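## Task

Take the 96-well plate sitting in plate nest N1 and place it inside the yellow bin marked RECYCLE, which is one of three look-alike bins. At the end all three bins must be standing upright, and the plate must rest in the bin on its own without the robot supporting it. Release the plate and pull the gripper away.

## Robot and tools

Robot: a single six-joint arm (yam_ultra) with one parallel two-finger gripper. Joints from base outward: waist, shoulder, elbow, wrist pitch, wrist yaw, wrist roll, then the finger gap. Cameras: cam_high (504x504, overview) and cam_wrist (616x616, on the hand).

Frames. The scene frame has its origin on the table surface beneath the arm base; +z is up, and looking along +x, +y is to the left. The base may sit slightly tilted. The gripper frame is separate: fingers extend along its +z, and they close and open along its y. The reported end_effector_position is the point midway between the pads, roughly 1 cm short of the fingertips.

The row. Every motion uses a row of exactly 7 numbers, each in [-1, 1]: dx, dy, dz, rx, ry, rz, opening. There is only one arm, so a row is a single list, not one per arm. The first six are an offset, not a pose: they are expressed in the gripper's own axes and counted from the gripper pose printed in the most recent result that reported it (before any such result in a scene, and for later calls within the same reply, from wherever the hand is when the action begins). Scale: 1.0 equals 0.6 m of travel or 180 degrees of turn; rx, ry, rz form one rotation vector. Each row is counted from that same base pose, not chained onto the previous row. So an all-zero offset is not a pause: it pulls the hand back to the base pose. Opening is absolute: +1 is fully open (0.094 m), -1 fully shut.

execute_actions: argument actions is a list with at most one entry, or empty. Empty list: just report state (with pictures). {"rows": [...], "steps": n}: 1 to 15 rows, n up to 15 steps of 1/30 s (default 15, minimum 5); row k is used at step k and the last row is repeated to fill. {"steps": n} alone: a wait up to 300 steps, counted from the previous result, so thinking time is included. Optional pictures: true adds camera images.

move: target is one 7-number row as above (offset from the last reported pose); speed in m/s, 0.002 to 0.5, default 0.25 (turn rate twice that in rad/s). It drives a straight path of 0.5 to 10 s; longer paths stop early. It does not avoid obstacles, and the real hand can lag, drift or overshoot the speed, mainly with the arm near full stretch. Faster contact and aiming deeper past a surface both hit harder. Its result adds a move: line: done (settled near target) or e.g. off_target, moving, held, fault, plus the limits that acted (paced = pose clipped; held = some steps blocked, after which the arm may lunge) and the distance to target.



Controller behaviour. Each step, the commanded pose is limited to 70 mm and 16 degrees away from the measured pose; position wins over orientation when both cannot be met. After an action ends the arm only keeps going to that last clipped pose, so long moves need follow-ups; check the reported pose. Motions typically end a centimetre or more low, and repeated zero offsets let it sag; compensate by aiming a little higher. The last 5 steps of each action are held back and run while the next reply is being written; only results with nothing pending show a Hand target line.

Result lines: state with end_effector_position (m) and end_effector_quat_wxyz in the scene frame (less exact at long reach); Joint positions and Joint velocities (rad, rad/s, last value the finger gap in m); joint torques (noisy, offset, nonzero in free air); grip_measured on the opening scale; HELD marks steps where a clearance check withheld the command; a pose unreachable line means that check altered or blocked it; FAULT and MOTOR HOT / OVER-TEMPERATURE lines report stops and heating.

Gripping. To hold the plate, keep commanding an opening about 0.03 below grip_measured; smaller gaps grip more lightly. Readings may be off by about 1 mm. Pads push up to roughly 50 to 62 N, briefly more on first contact.

Cautions. Do not drop the plate, slam into things, or push hard. Do not tip any bin over or send anything off the table, which ends the scene. Occasional outside tugs on the held plate or nudges to loose objects can occur. Only open the fingers once the whole plate is inside the correct bin, then lift clear. Long holds heat the motors: at 90 °C the arm halts, at 100 °C it goes limp.

Each tool is called after ">>>" as a command line: name --argument value for each argument, lists and objects as JSON in quotes; but a table of rows of numbers goes row by row, as --pt "numbers of a row", without its own name.

## Session

I'll start by looking at the current state of the scene.

>>> execute_actions --actions '[]'

Scene clock: 0.00 s of 8400.00 s.
end_effector_position=(+0.5084, -0.1071, +0.3230) grip_measured=+1.000 end_effector_quat_wxyz=(+0.354, +0.588, +0.722, -0.086)
Joint positions: [-0.4    1.623  1.449 -0.545  0.248  1.203  0.094]
Joint velocities: [-0.007  0.002  0.012 -0.051 -0.037  0.037  0.   ]
Joint torques (N m, as the arm reports them, + toward a larger angle): no reading
Motor temperatures (°C, as the motors report them): [32 32 32 31 31 29]
Hand target: +0.511, -0.110, +0.336; +0.369, +0.587, +0.715, -0.087

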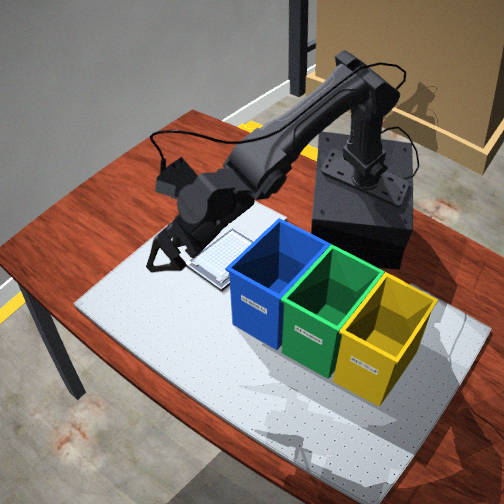

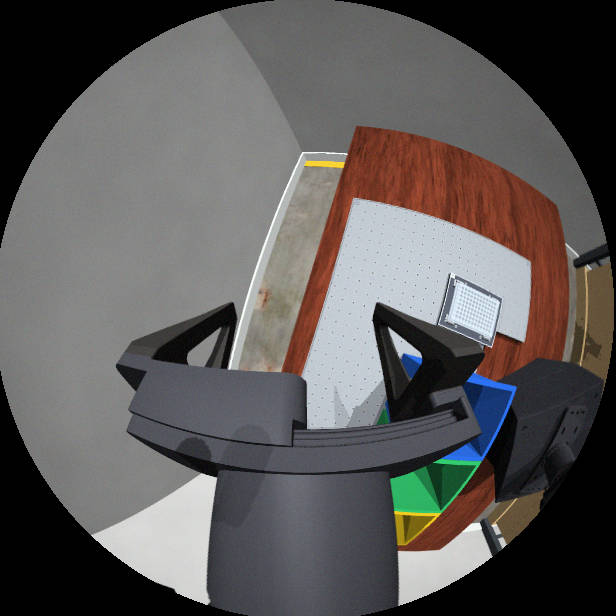

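>>> zoom_image --camera "cam_high" --region '[130, 180, 460, 420]'

>>> zoom_image --camera "cam_wrist" --region '[400, 240, 560, 400]'

Region (130, 180, 460, 420) of cam_high's 504x504 image, scaled by 1.527, with more detail than that image has; it fills the top 367 rows of this view, and the rest is white.

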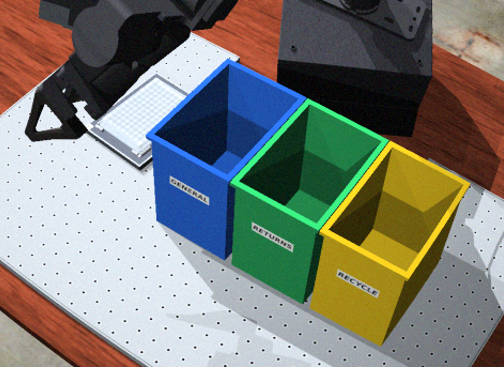

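Region (400, 240, 560, 400) of cam_wrist's 616x616 image, scaled by 3.150, with more detail than that image has.

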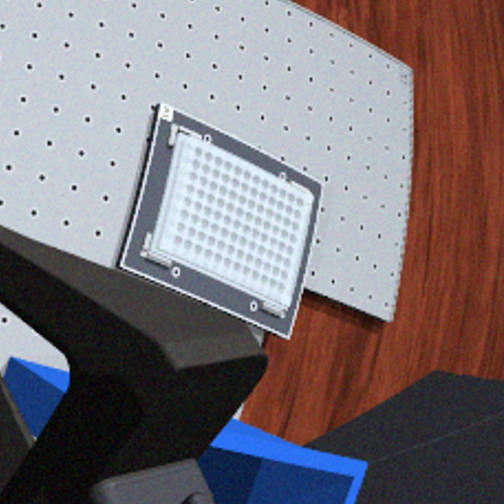

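>>> zoom_image --camera "cam_wrist" --region '[200, 260, 420, 400]'

>>> zoom_image --camera "cam_wrist" --region '[330, 180, 560, 410]'

>>> zoom_image --camera "cam_high" --region '[170, 200, 290, 320]'

Region (200, 260, 420, 400) of cam_wrist's 616x616 image, scaled by 2.291, with more detail than that image has; it fills the top 321 rows of this view, and the rest is white.

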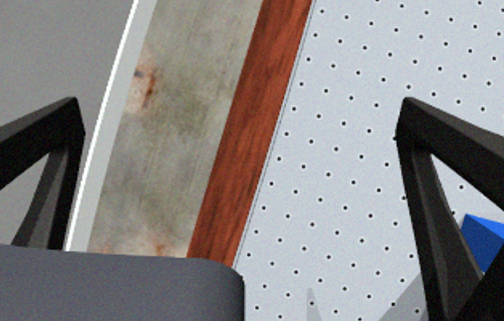

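Region (330, 180, 560, 410) of cam_wrist's 616x616 image, scaled by 2.191, with more detail than that image has.

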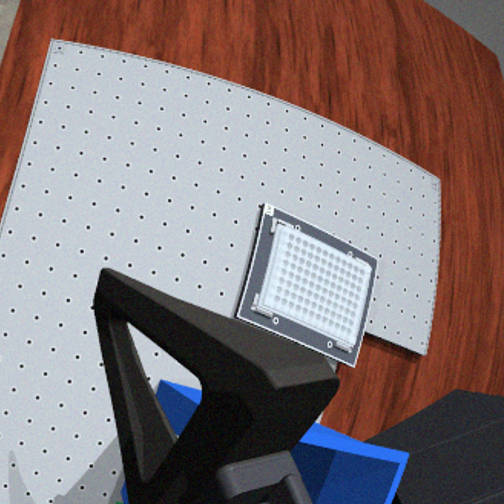

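Region (170, 200, 290, 320) of cam_high's 504x504 image, scaled by 4.200, with more detail than that image has.

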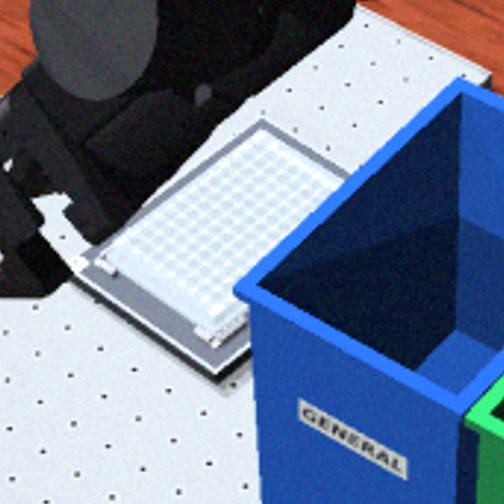

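>>> move --target '[0.00685, -0.4723, 0.03995, -0.0605, 0.2489, -0.4134, 1.0]' --speed 0.4

Scene clock: 8.03 s of 8400.00 s.
end_effector_position=(+0.2577, -0.1879, +0.2147) grip_measured=+1.000 end_effector_quat_wxyz=(+0.004, +0.005, +1.000, +0.011)
Joint positions: [-1.065  1.753  1.06  -0.818 -0.429 -0.861  0.094]
Joint velocities: [ 0.002 -0.002 -0.012 -0.139  0.095  0.022  0.   ]
Joint torques (N m, as the arm reports them, + toward a larger angle): [-4.51 -6.08  7.73  0.22  0.04 -0.05]
Motor temperatures (°C, as the motors report them): [32 34 33 31 31 29]
Hand target: +0.262, -0.198, +0.222; +0.009, +0.006, +1.000, +0.002
Off the commanded pose: 0.014 m, 1 deg.
Kept back: nothing.
After step 90, 2.37 s passed at rest.
move: off_target

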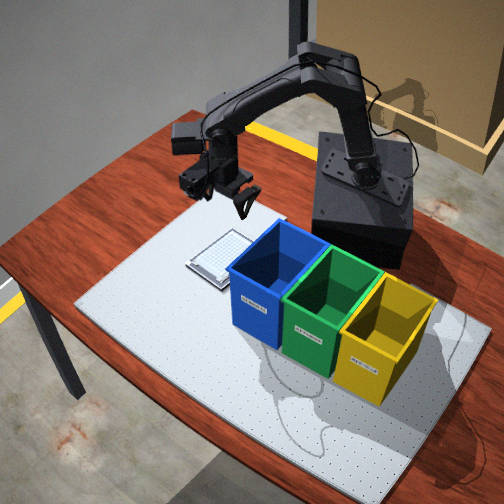

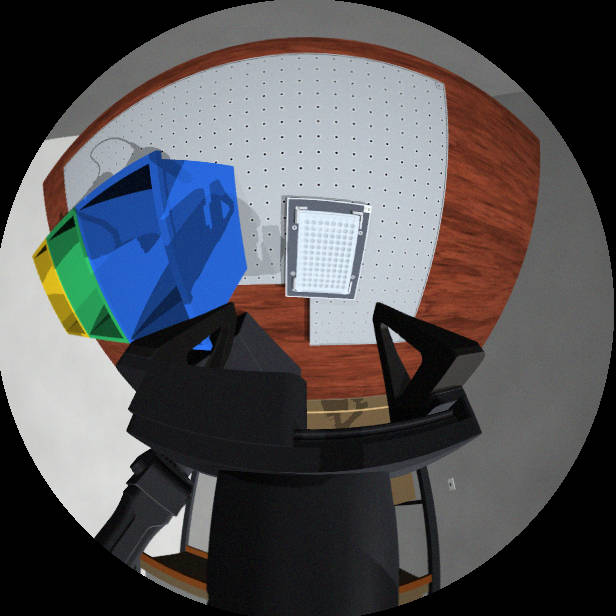

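>>> zoom_image --camera "cam_wrist" --region '[260, 180, 400, 320]'

>>> zoom_image --camera "cam_wrist" --region '[20, 120, 270, 370]'

>>> zoom_image --camera "cam_high" --region '[170, 200, 290, 320]'

Region (260, 180, 400, 320) of cam_wrist's 616x616 image, scaled by 3.600, with more detail than that image has.

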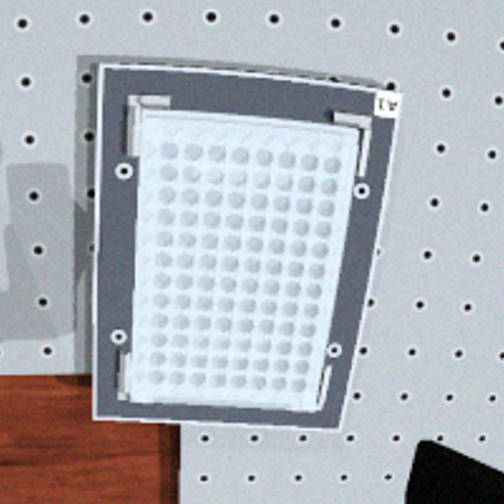

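Region (20, 120, 270, 370) of cam_wrist's 616x616 image, scaled by 2.016, with more detail than that image has.

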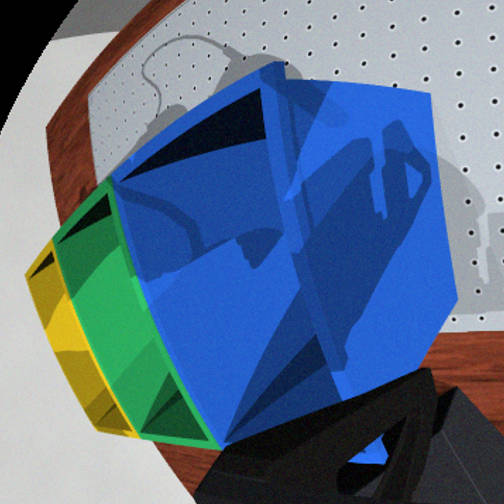

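Region (170, 200, 290, 320) of cam_high's 504x504 image, scaled by 4.200, with more detail than that image has.

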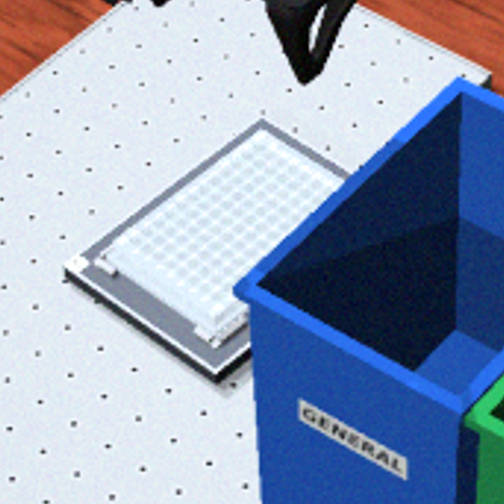

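>>> move --target '[0.042, -0.0682, 0.1962, 0.010, 0.0, 0.0146, 1.0]' --speed 0.25

Scene clock: 11.30 s of 8400.00 s.
end_effector_position=(+0.2328, -0.2277, +0.0998) grip_measured=+1.000 end_effector_quat_wxyz=(+0.003, +0.027, +1.000, -0.002)
Joint positions: [-1.041  2.112  0.97  -0.339 -0.41  -0.784  0.094]
Joint velocities: [ 0.007  0.012  0.012  0.007 -0.007 -0.051  0.   ]
Joint torques (N m, as the arm reports them, + toward a larger angle): [-3.23 -7.79  2.8   0.58  0.05  0.06]
Motor temperatures (°C, as the motors report them): [32 34 33 31 31 29]
Hand target: +0.232, -0.227, +0.097; +0.003, +0.027, +1.000, -0.004
Off the commanded pose: 0.004 m, 0 deg.
Kept back: nothing.
move: done

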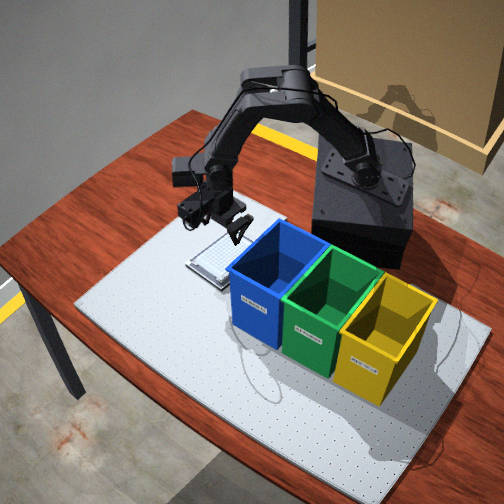

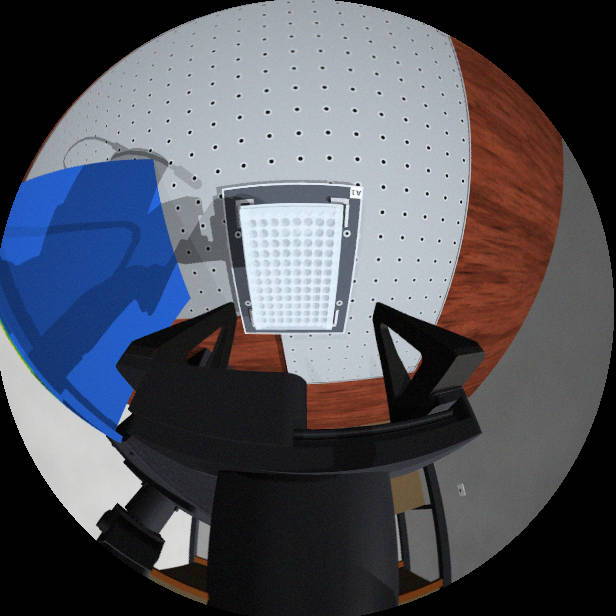

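>>> zoom_image --camera "cam_wrist" --region '[210, 170, 390, 350]'

Region (210, 170, 390, 350) of cam_wrist's 616x616 image, scaled by 2.800, with more detail than that image has.

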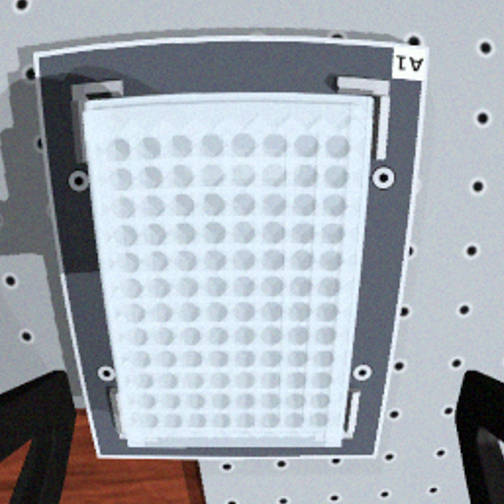

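>>> move --target '[0.007, 0.02, 0.073, 0.0, 0.002, 0.002, 1.0]' --speed 0.12

>>> zoom_image --camera "cam_wrist" --region '[205, 180, 405, 380]'

Scene clock: 12.90 s of 8400.00 s.
end_effector_position=(+0.2321, -0.2171, +0.0588) grip_measured=+1.000 end_effector_quat_wxyz=(+0.000, +0.026, +1.000, +0.001)
Joint positions: [-0.97   2.221  0.942 -0.18  -0.402 -0.71   0.094]
Joint velocities: [ 0.012 -0.012 -0.017  0.051  0.051  0.066  0.   ]
Joint torques (N m, as the arm reports them, + toward a larger angle): [-3.51 -7.83  1.84  0.6   0.05  0.07]
Motor temperatures (°C, as the motors report them): [32 34 33 31 31 29]
Hand target: +0.229, -0.216, +0.056; -0.001, +0.030, +1.000, -0.001
Off the commanded pose: 0.004 m, 0 deg.
Kept back: nothing.
move: done

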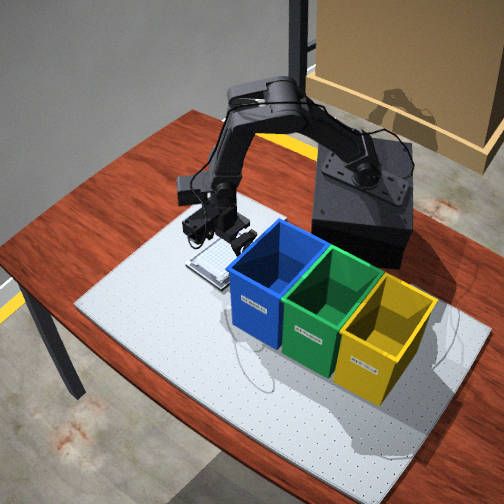

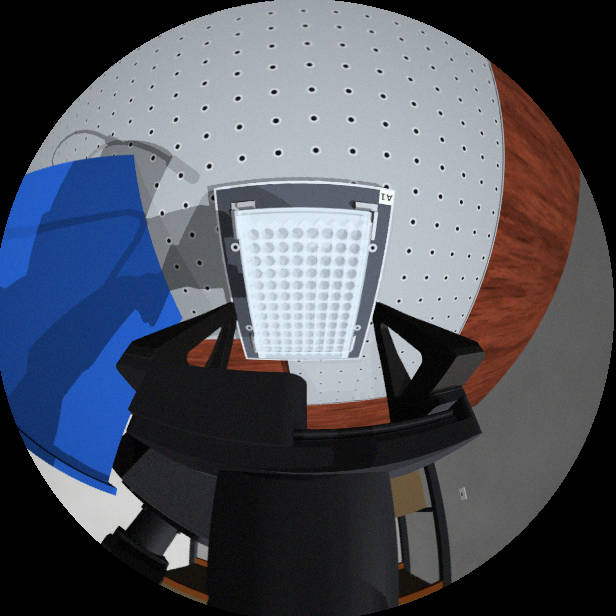

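Region (205, 180, 405, 380) of cam_wrist's 616x616 image, scaled by 2.520, with more detail than that image has.

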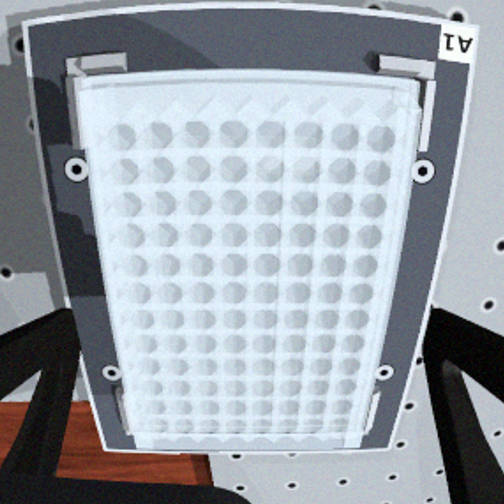

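>>> move --target '[0.003, 0.001, 0.043, 0.0, 0.0, 0.003, 1.0]' --speed 0.06

>>> zoom_image --camera "cam_wrist" --region '[195, 190, 415, 390]'

>>> zoom_image --camera "cam_high" --region '[170, 200, 270, 300]'

Scene clock: 14.07 s of 8400.00 s.
end_effector_position=(+0.2243, -0.2112, +0.0366) grip_measured=+1.000 end_effector_quat_wxyz=(-0.009, +0.034, +0.999, +0.010)
Joint positions: [-0.946  2.295  0.942 -0.124 -0.4   -0.68   0.094]
Joint velocities: [-0.012 -0.002  0.002  0.037 -0.007 -0.037  0.   ]
Joint torques (N m, as the arm reports them, + toward a larger angle): [-3.26 -7.19  3.12  0.7   0.04  0.06]
Motor temperatures (°C, as the motors report them): [32 34 33 31 31 29]
Hand target: +0.230, -0.217, +0.033; -0.000, +0.031, +1.000, +0.001
Off the commanded pose: 0.009 m, 2 deg.
Kept back: nothing.
move: done

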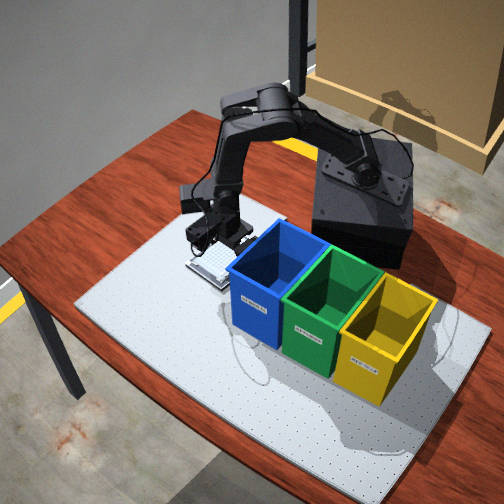

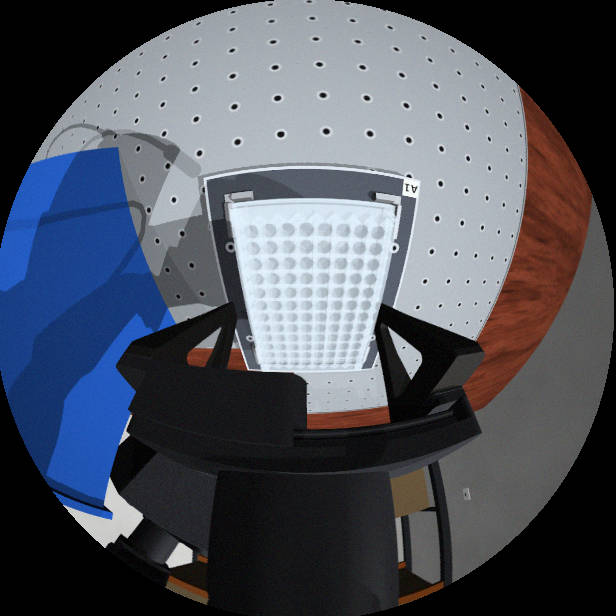

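Region (195, 190, 415, 390) of cam_wrist's 616x616 image, scaled by 2.291, with more detail than that image has; it fills the top 458 rows of this view, and the rest is white.

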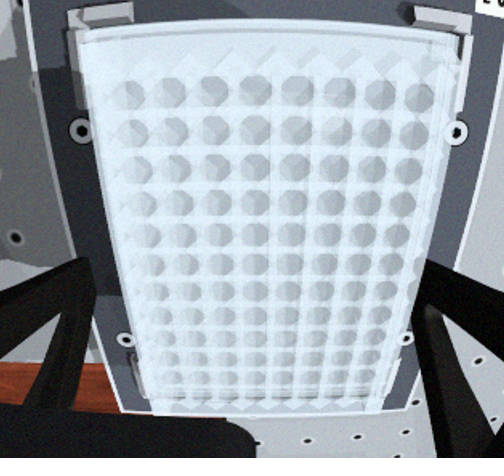

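Region (170, 200, 270, 300) of cam_high's 504x504 image, scaled by 5.040, with more detail than that image has.

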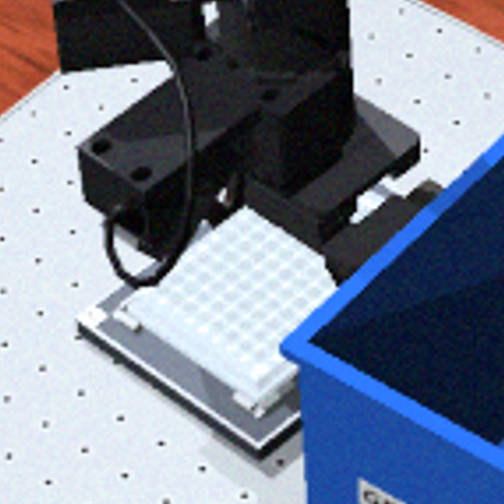

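>>> move --target '[-0.0108, -0.0088, 0.002, 0.0066, -0.0082, -0.0044, 1.0]' --speed 0.05

>>> zoom_image --camera "cam_wrist" --region '[195, 190, 415, 390]'

Scene clock: 15.70 s of 8400.00 s.
end_effector_position=(+0.2244, -0.2113, +0.0366) grip_measured=+1.000 end_effector_quat_wxyz=(-0.009, +0.035, +0.999, +0.010)
Joint positions: [-0.946  2.295  0.942 -0.123 -0.4   -0.678  0.094]
Joint velocities: [-0.017  0.002 -0.002 -0.051  0.051  0.022  0.   ]
Joint torques (N m, as the arm reports them, + toward a larger angle): [-3.46 -7.96  2.51  0.75  0.01  0.  ]
Motor temperatures (°C, as the motors report them): [32 34 33 31 31 29]
Hand target: +0.230, -0.217, +0.035; +0.003, +0.027, +1.000, -0.001
Off the commanded pose: 0.008 m, 2 deg.
Kept back: nothing.
move: done

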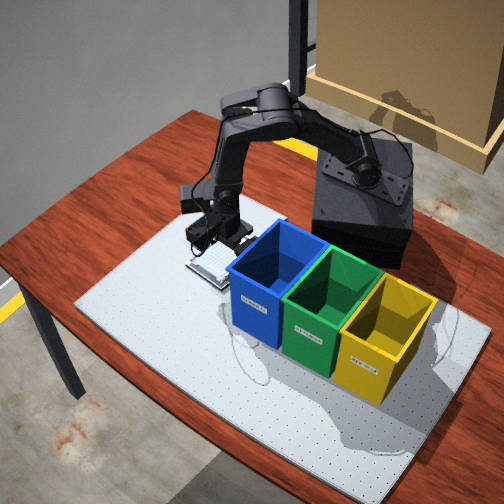

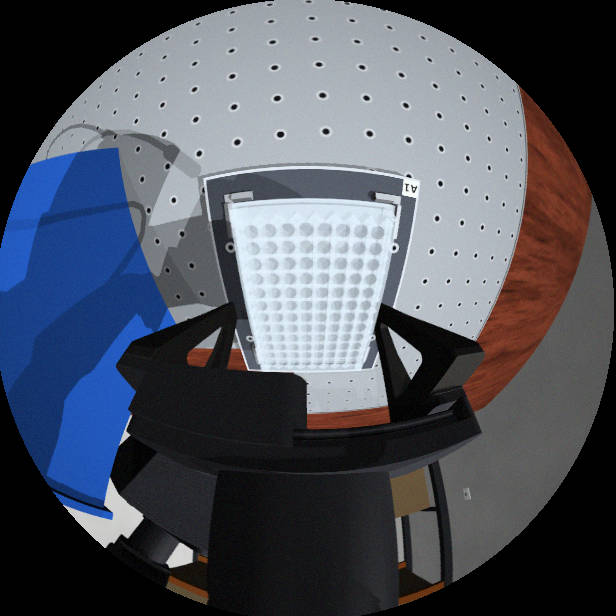

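Region (195, 190, 415, 390) of cam_wrist's 616x616 image, scaled by 2.291, with more detail than that image has; it fills the top 458 rows of this view, and the rest is white.

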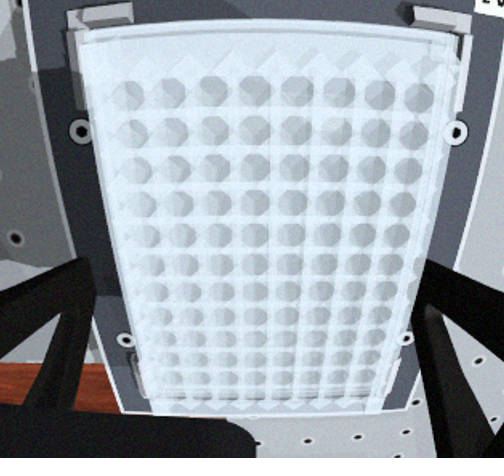

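>>> execute_actions --actions '[{"rows": [[-0.008, -0.008, -0.004, 0.004, -0.005, -0.002, 1.0], [-0.012, -0.012, -0.006, 0.006, -0.007, -0.003, 1.0], [-0.016, -0.016, -0.006, 0.008, -0.009, -0.004, 1.0], [-0.02, -0.02, -0.006, 0.009, -0.011, -0.005, 1.0]], "steps": 15}]' --pictures false

>>> execute_actions --actions '[{"steps": 6}]' --pictures true

>>> zoom_image --camera "cam_wrist" --region '[195, 190, 415, 390]'

Scene clock: 16.33 s of 8400.00 s.
end_effector_position=(+0.2244, -0.2113, +0.0366) grip_measured=+1.000 end_effector_quat_wxyz=(-0.009, +0.035, +0.999, +0.010)
Joint positions: [-0.946  2.295  0.942 -0.123 -0.4   -0.678  0.094]
Joint velocities: [-0.007  0.007 -0.002 -0.051 -0.066  0.051  0.   ]
Joint torques (N m, as the arm reports them, + toward a larger angle): [-4.34 -8.49  4.11  0.55  0.   -0.05]
Motor temperatures (°C, as the motors report them): [32 34 33 31 31 29]
Steps of this call (steps 1 to 9: nothing new was sent; steps 10 to 19: the first 10 steps of this action). Readings (end_effector_position):
10: (+0.2244, -0.2113, +0.0366)
11: (+0.2244, -0.2113, +0.0366)
13: (+0.2244, -0.2113, +0.0366)
17: (+0.2244, -0.2113, +0.0366)
19: the state above

Scene clock: 16.53 s of 8400.00 s.
end_effector_position=(+0.2244, -0.2113, +0.0366) grip_measured=+1.000 end_effector_quat_wxyz=(-0.009, +0.035, +0.999, +0.010)
Joint positions: [-0.946  2.295  0.942 -0.123 -0.4   -0.678  0.094]
Joint velocities: [ 0.002 -0.007 -0.002  0.022  0.051 -0.022  0.   ]
Joint torques (N m, as the arm reports them, + toward a larger angle): [-4.34 -8.48  4.12  0.55  0.   -0.05]
Motor temperatures (°C, as the motors report them): [32 34 33 31 31 29]
Hand target: +0.236, -0.224, +0.040; +0.008, +0.027, +1.000, -0.005
Off the commanded pose: 0.017 m, 3 deg.
Kept back: nothing.
Steps of this call (steps 1 to 5: the last 5 steps of your previous action; step 6: nothing new was sent). Readings (end_effector_position):
1: (+0.2244, -0.2113, +0.0366)
2: (+0.2244, -0.2113, +0.0366)
4: (+0.2244, -0.2113, +0.0366)
6: the state above

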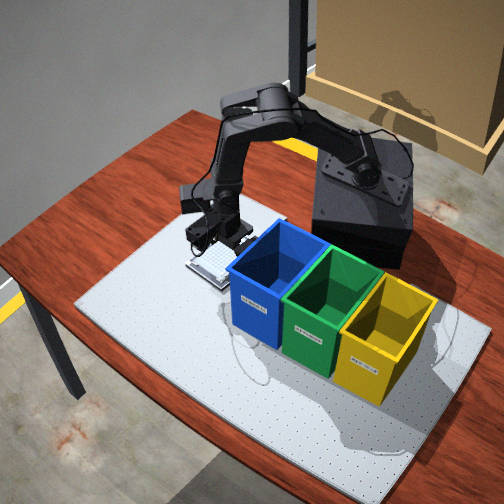

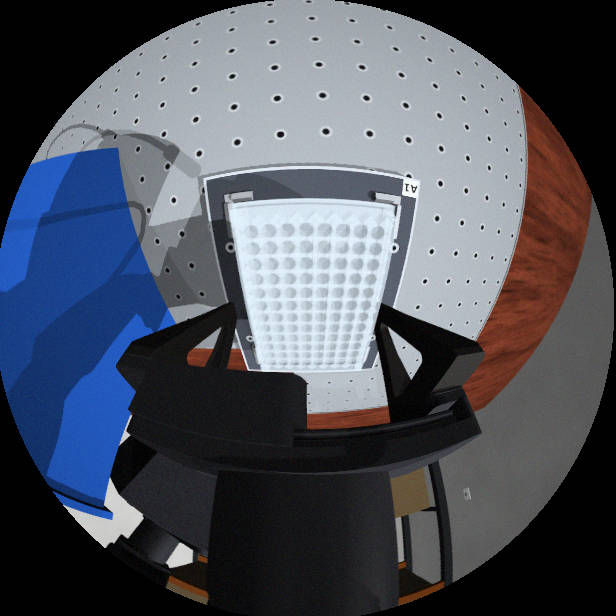

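Region (195, 190, 415, 390) of cam_wrist's 616x616 image, scaled by 2.291, with more detail than that image has; it fills the top 458 rows of this view, and the rest is white.

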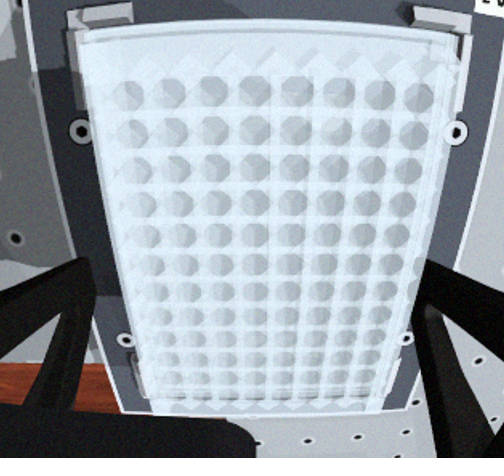

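>>> execute_actions --actions '[{"rows": [[-0.015, -0.015, -0.006, 0.008, -0.009, -0.004, 0.96], [-0.015, -0.015, -0.006, 0.008, -0.009, -0.004, 0.94], [-0.015, -0.015, -0.006, 0.008, -0.009, -0.004, 0.92], [-0.015, -0.015, -0.006, 0.008, -0.009, -0.004, 0.90], [-0.015, -0.015, -0.006, 0.008, -0.009, -0.004, 0.88], [-0.015, -0.015, -0.006, 0.008, -0.009, -0.004, 0.86], [-0.015, -0.015, -0.006, 0.008, -0.009, -0.004, 0.84], [-0.015, -0.015, -0.006, 0.008, -0.009, -0.004, 0.82], [-0.015, -0.015, -0.006, 0.008, -0.009, -0.004, 0.80], [-0.015, -0.015, -0.006, 0.008, -0.009, -0.004, 0.79]], "steps": 15}]' --pictures false

>>> execute_actions --actions '[{"steps": 8}]' --pictures true

>>> zoom_image --camera "cam_wrist" --region '[195, 190, 415, 390]'

Scene clock: 17.50 s of 8400.00 s.
end_effector_position=(+0.2244, -0.2148, +0.0366) grip_measured=+0.797 end_effector_quat_wxyz=(-0.010, +0.033, +0.999, +0.001)
Joint positions: [-0.946  2.295  0.942 -0.113 -0.386 -0.678  0.084]
Joint velocities: [-0.012 -0.022 -0.022  0.007  0.022  0.022 -0.01 ]
Joint torques (N m, as the arm reports them, + toward a larger angle): [-4.15 -8.83  3.34  0.46 -0.17 -0.03]
Motor temperatures (°C, as the motors report them): [32 34 33 31 31 29]
Steps of this call (steps 1 to 19: nothing new was sent; steps 20 to 29: the first 10 steps of this action). Readings (end_effector_position):
20: (+0.2243, -0.2115, +0.0366)
21: (+0.2243, -0.2121, +0.0366)
23: (+0.2242, -0.2130, +0.0366)
27: (+0.2244, -0.2142, +0.0366)
29: the state above

Scene clock: 17.77 s of 8400.00 s.
end_effector_position=(+0.2244, -0.2149, +0.0366) grip_measured=+0.793 end_effector_quat_wxyz=(-0.010, +0.033, +0.999, +0.001)
Joint positions: [-0.946  2.295  0.942 -0.113 -0.385 -0.678  0.084]
Joint velocities: [-0.017  0.012 -0.007  0.007  0.007 -0.007 -0.001]
Joint torques (N m, as the arm reports them, + toward a larger angle): [-4.18 -8.78  3.34  0.47 -0.15 -0.03]
Motor temperatures (°C, as the motors report them): [32 34 33 31 31 29]
Hand target: +0.233, -0.221, +0.040; +0.005, +0.028, +1.000, -0.003
Off the commanded pose: 0.011 m, 2 deg.
Kept back: nothing.
Steps of this call (steps 1 to 5: the last 5 steps of your previous action; steps 6 to 8: nothing new was sent). Readings (end_effector_position):
1: (+0.2244, -0.2149, +0.0366)
2: (+0.2244, -0.2149, +0.0366)
4: (+0.2244, -0.2149, +0.0366)
8: the state above

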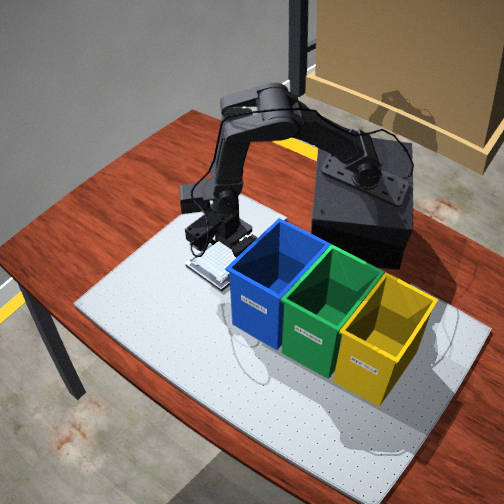

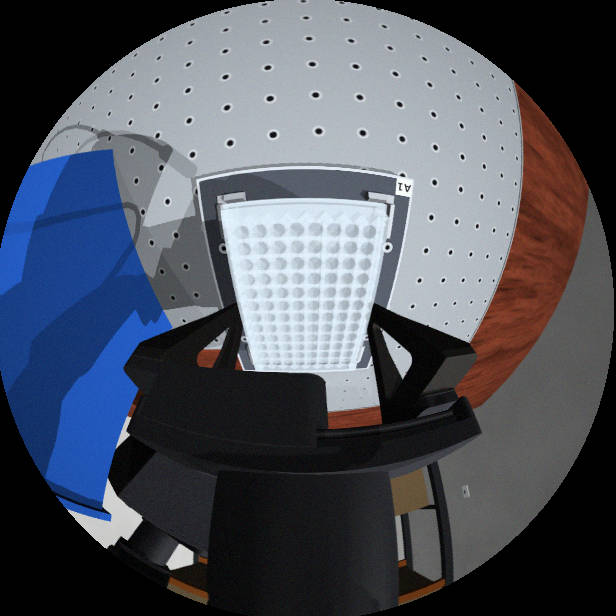

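Region (195, 190, 415, 390) of cam_wrist's 616x616 image, scaled by 2.291, with more detail than that image has; it fills the top 458 rows of this view, and the rest is white.

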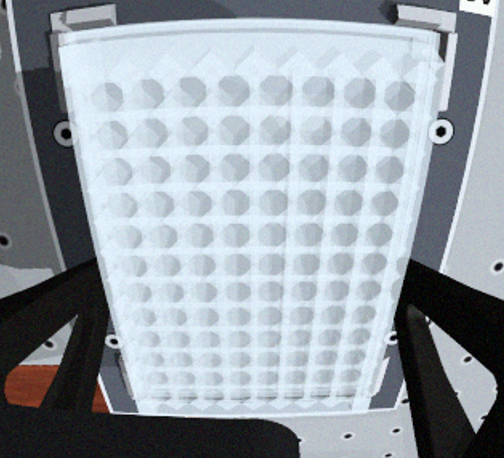

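>>> execute_actions --actions '[{"rows": [[0.0, 0.0, -0.004, 0.0, 0.0, 0.0, 0.78], [0.0, 0.0, -0.004, 0.0, 0.0, 0.0, 0.77], [0.0, 0.0, -0.004, 0.0, 0.0, 0.0, 0.76], [0.0, 0.0, -0.004, 0.0, 0.0, 0.0, 0.75]], "steps": 12}]' --pictures false

Scene clock: 18.23 s of 8400.00 s.
end_effector_position=(+0.2241, -0.2152, +0.0366) grip_measured=+0.759 end_effector_quat_wxyz=(-0.011, +0.033, +0.999, -0.000)
Joint positions: [-0.946  2.295  0.942 -0.113 -0.383 -0.678  0.083]
Joint velocities: [ 0.017  0.007 -0.017 -0.007 -0.007 -0.007 -0.003]
Joint torques (N m, as the arm reports them, + toward a larger angle): [-3.8  -8.95  2.32  0.29 -0.02 -0.01]
Motor temperatures (°C, as the motors report them): [32 34 33 31 31 29]
Steps of this call (steps 1 to 7: nothing new was sent; steps 8 to 14: the first 7 steps of this action). Readings (end_effector_position):
8: (+0.2243, -0.2150, +0.0366)
9: (+0.2242, -0.2151, +0.0366)
11: (+0.2241, -0.2152, +0.0366)
14: the state above

>>> execute_actions --actions '[{"rows": [[0.0, 0.0, -0.004, 0.0, 0.0, 0.0, 0.735], [0.0, 0.0, -0.004, 0.0, 0.0, 0.0, 0.72]], "steps": 10}]' --pictures false

Scene clock: 18.57 s of 8400.00 s.
end_effector_position=(+0.2240, -0.2153, +0.0366) grip_measured=+0.737 end_effector_quat_wxyz=(-0.011, +0.033, +0.999, -0.000)
Joint positions: [-0.946  2.295  0.942 -0.113 -0.382 -0.678  0.082]
Joint velocities: [-0.017  0.002  0.012 -0.007  0.022  0.007 -0.001]
Joint torques (N m, as the arm reports them, + toward a larger angle): [-3.8  -8.96  2.33  0.29  0.01 -0.02]
Motor temperatures (°C, as the motors report them): [32 34 33 31 31 29]
Off your previous action's commanded pose: 0.002 m, 0 deg at its last step (step 5 of this call).
Steps of this call (steps 1 to 5: the last 5 steps of your previous action; steps 6 to 10: the first 5 steps of this action). Readings (end_effector_position):
6: (+0.2240, -0.2153, +0.0366)
7: (+0.2240, -0.2153, +0.0366)
9: (+0.2240, -0.2153, +0.0366)
10: the state above

>>> execute_actions --actions '[{"rows": [[0.0, 0.0, -0.004, 0.0, 0.0, 0.0, 0.705], [0.0, 0.0, -0.004, 0.0, 0.0, 0.0, 0.69]], "steps": 10}]' --pictures false

Scene clock: 19.03 s of 8400.00 s.
end_effector_position=(+0.2240, -0.2153, +0.0366) grip_measured=+0.729 end_effector_quat_wxyz=(-0.011, +0.033, +0.999, -0.000)
Joint positions: [-0.946  2.295  0.942 -0.113 -0.382 -0.678  0.081]
Joint velocities: [-0.007 -0.007 -0.017  0.037 -0.022 -0.022  0.001]
Joint torques (N m, as the arm reports them, + toward a larger angle): [-3.8  -8.95  2.32  0.29  0.02 -0.02]
Motor temperatures (°C, as the motors report them): [32 34 33 31 31 29]
Off your previous action's commanded pose: 0.002 m, 0 deg at its last step (step 5 of this call).
Steps of this call (steps 1 to 5: the last 5 steps of your previous action; steps 6 to 9: nothing new was sent; steps 10 to 14: the first 5 steps of this action). Readings (end_effector_position):
10: (+0.2240, -0.2153, +0.0366)
11: (+0.2240, -0.2153, +0.0366)
13: (+0.2240, -0.2153, +0.0366)
14: the state above

>>> move --target '[0.008, 0.0, -0.385, 0.0, -0.007, -0.02, 0.695]' --speed 0.2

Scene clock: 21.67 s of 8400.00 s.
end_effector_position=(+0.2213, -0.2066, +0.2524) grip_measured=+0.729 end_effector_quat_wxyz=(-0.013, +0.003, +1.000, +0.011)
Joint positions: [-1.226  1.733  1.123 -0.993 -0.404 -1.049  0.081]
Joint velocities: [-0.012  0.022 -0.012 -0.037  0.007 -0.007 -0.001]
Joint torques (N m, as the arm reports them, + toward a larger angle): [-4.49 -7.83  7.41  0.17 -0.17 -0.07]
Motor temperatures (°C, as the motors report them): [32 35 33 31 31 29]
Hand target: +0.228, -0.212, +0.266; +0.003, +0.001, +1.000, -0.002
Off your previous action's commanded pose: 0.002 m, 0 deg at its last step (step 5 of this call).
Off the commanded pose: 0.018 m, 2 deg.
Kept back: nothing.
move: off_target

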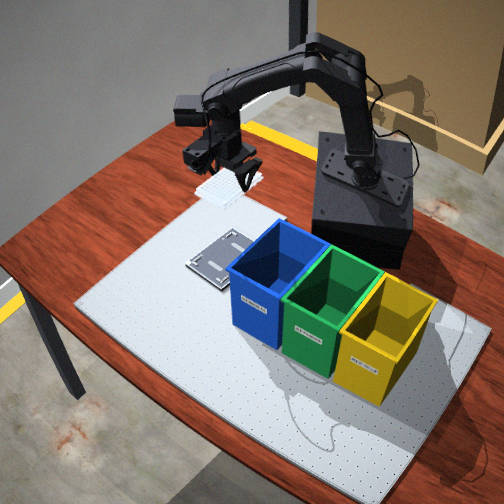

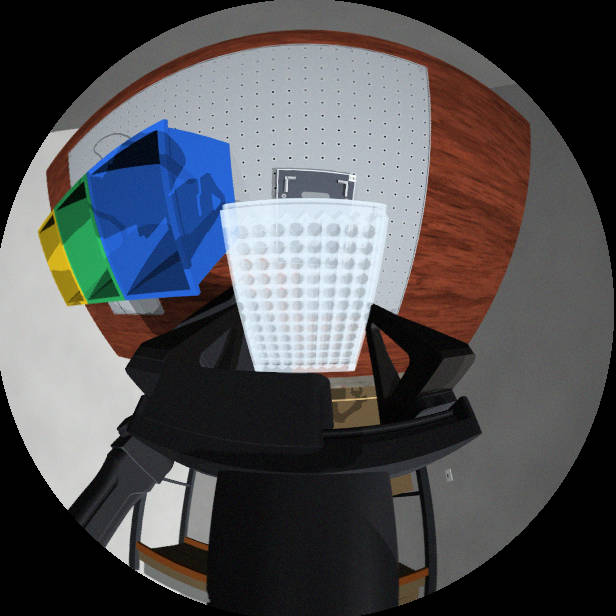

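>>> zoom_image --camera "cam_wrist" --region '[25, 105, 245, 325]'

>>> zoom_image --camera "cam_high" --region '[170, 200, 450, 430]'

Region (25, 105, 245, 325) of cam_wrist's 616x616 image, scaled by 2.291, with more detail than that image has.

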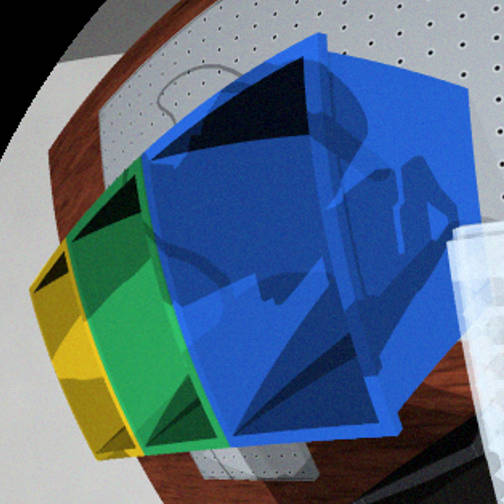

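Region (170, 200, 450, 430) of cam_high's 504x504 image, scaled by 1.800, with more detail than that image has; it fills the top 414 rows of this view, and the rest is white.

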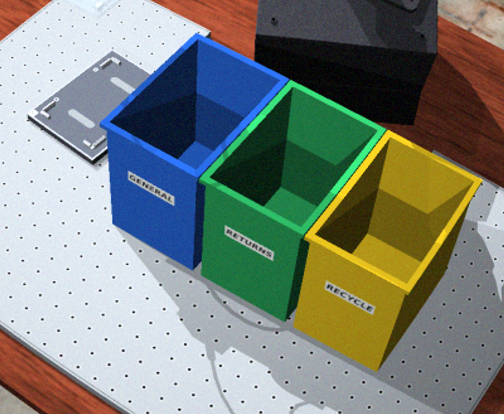

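>>> move --target '[-0.0842, 0.7855, -0.0143, 0.007, -0.005, -0.002, 0.695]' --speed 0.3

Scene clock: 26.30 s of 8400.00 s.
end_effector_position=(+0.2609, +0.2562, +0.2523) grip_measured=+0.729 end_effector_quat_wxyz=(-0.029, -0.005, +0.999, -0.011)
Joint positions: [ 0.674  1.473  1.287 -1.046  0.103  0.828  0.081]
Joint velocities: [ 0.007 -0.002  0.002 -0.081  0.037 -0.007 -0.   ]
Joint torques (N m, as the arm reports them, + toward a larger angle): [ 1.61 -7.4   8.18  0.12  0.18  0.06]
Motor temperatures (°C, as the motors report them): [32 35 33 31 31 29]
Hand target: +0.266, +0.261, +0.259; -0.020, -0.005, +1.000, -0.011
Off the commanded pose: 0.023 m, 3 deg.
Kept back: nothing.
move: off_target

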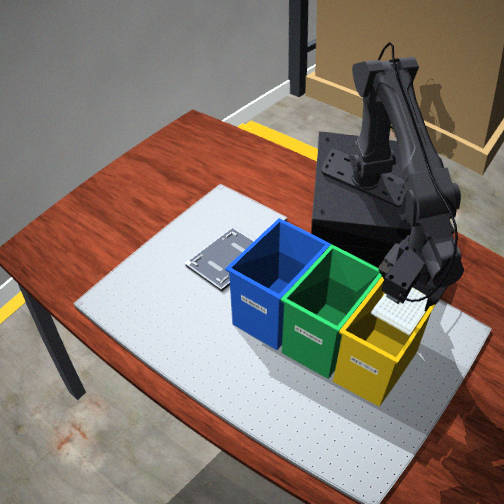

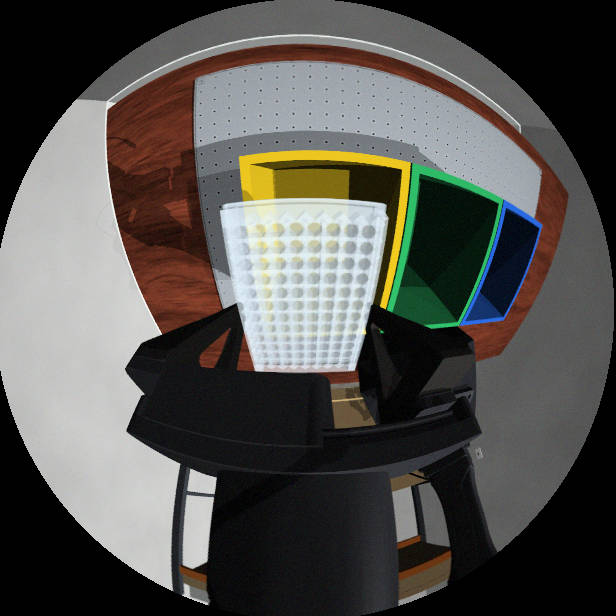

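>>> zoom_image --camera "cam_wrist" --region '[210, 130, 450, 370]'

>>> zoom_image --camera "cam_wrist" --region '[360, 150, 560, 350]'

Region (210, 130, 450, 370) of cam_wrist's 616x616 image, scaled by 2.100, with more detail than that image has.

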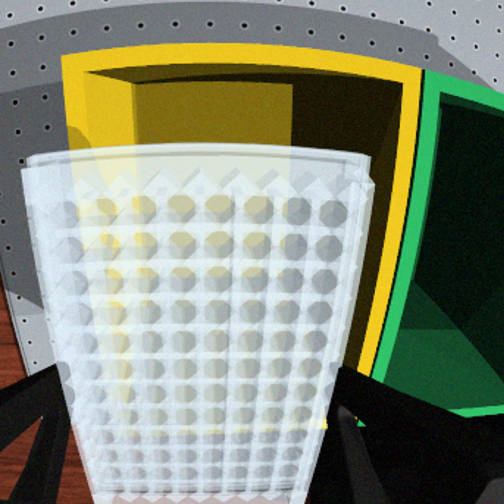

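Region (360, 150, 560, 350) of cam_wrist's 616x616 image, scaled by 2.520, with more detail than that image has.

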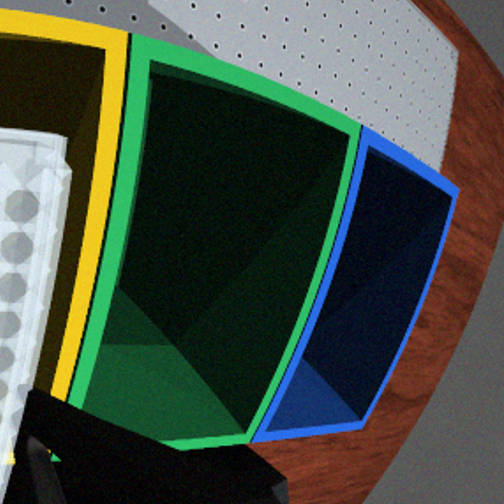

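>>> move --target '[-0.002, -0.041, 0.060, -0.007, -0.012, -0.008, 0.695]' --speed 0.12

>>> zoom_image --camera "cam_wrist" --region '[175, 120, 435, 380]'

Scene clock: 28.67 s of 8400.00 s.
end_effector_position=(+0.2553, +0.2300, +0.2109) grip_measured=+0.729 end_effector_quat_wxyz=(-0.025, -0.021, +0.999, -0.012)
Joint positions: [ 0.608  1.453  1.087 -0.856  0.09   0.734  0.081]
Joint velocities: [-0.007 -0.007  0.002 -0.007 -0.007 -0.051  0.   ]
Joint torques (N m, as the arm reports them, + toward a larger angle): [ -0.24 -10.01   4.52   0.5   -0.04  -0.05]
Motor temperatures (°C, as the motors report them): [32 35 33 31 31 29]
Hand target: +0.261, +0.231, +0.217; -0.011, -0.018, +1.000, +0.001
Off the commanded pose: 0.008 m, 2 deg.
Kept back: nothing.
move: done

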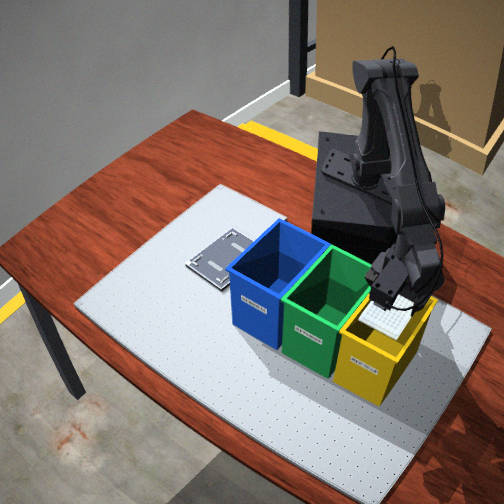

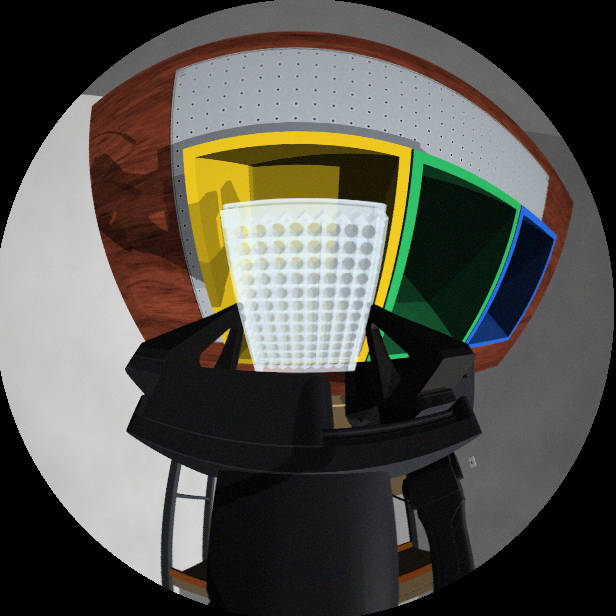

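Region (175, 120, 435, 380) of cam_wrist's 616x616 image, scaled by 1.938, with more detail than that image has.

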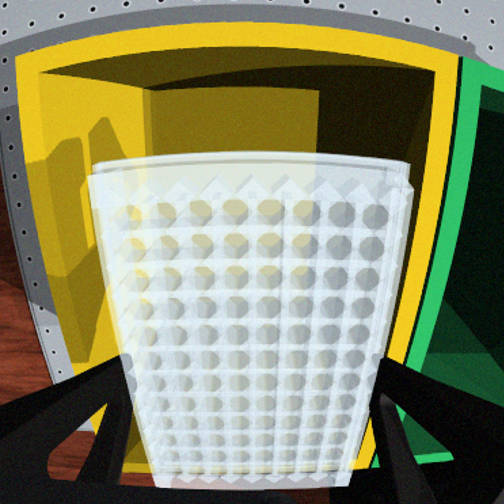

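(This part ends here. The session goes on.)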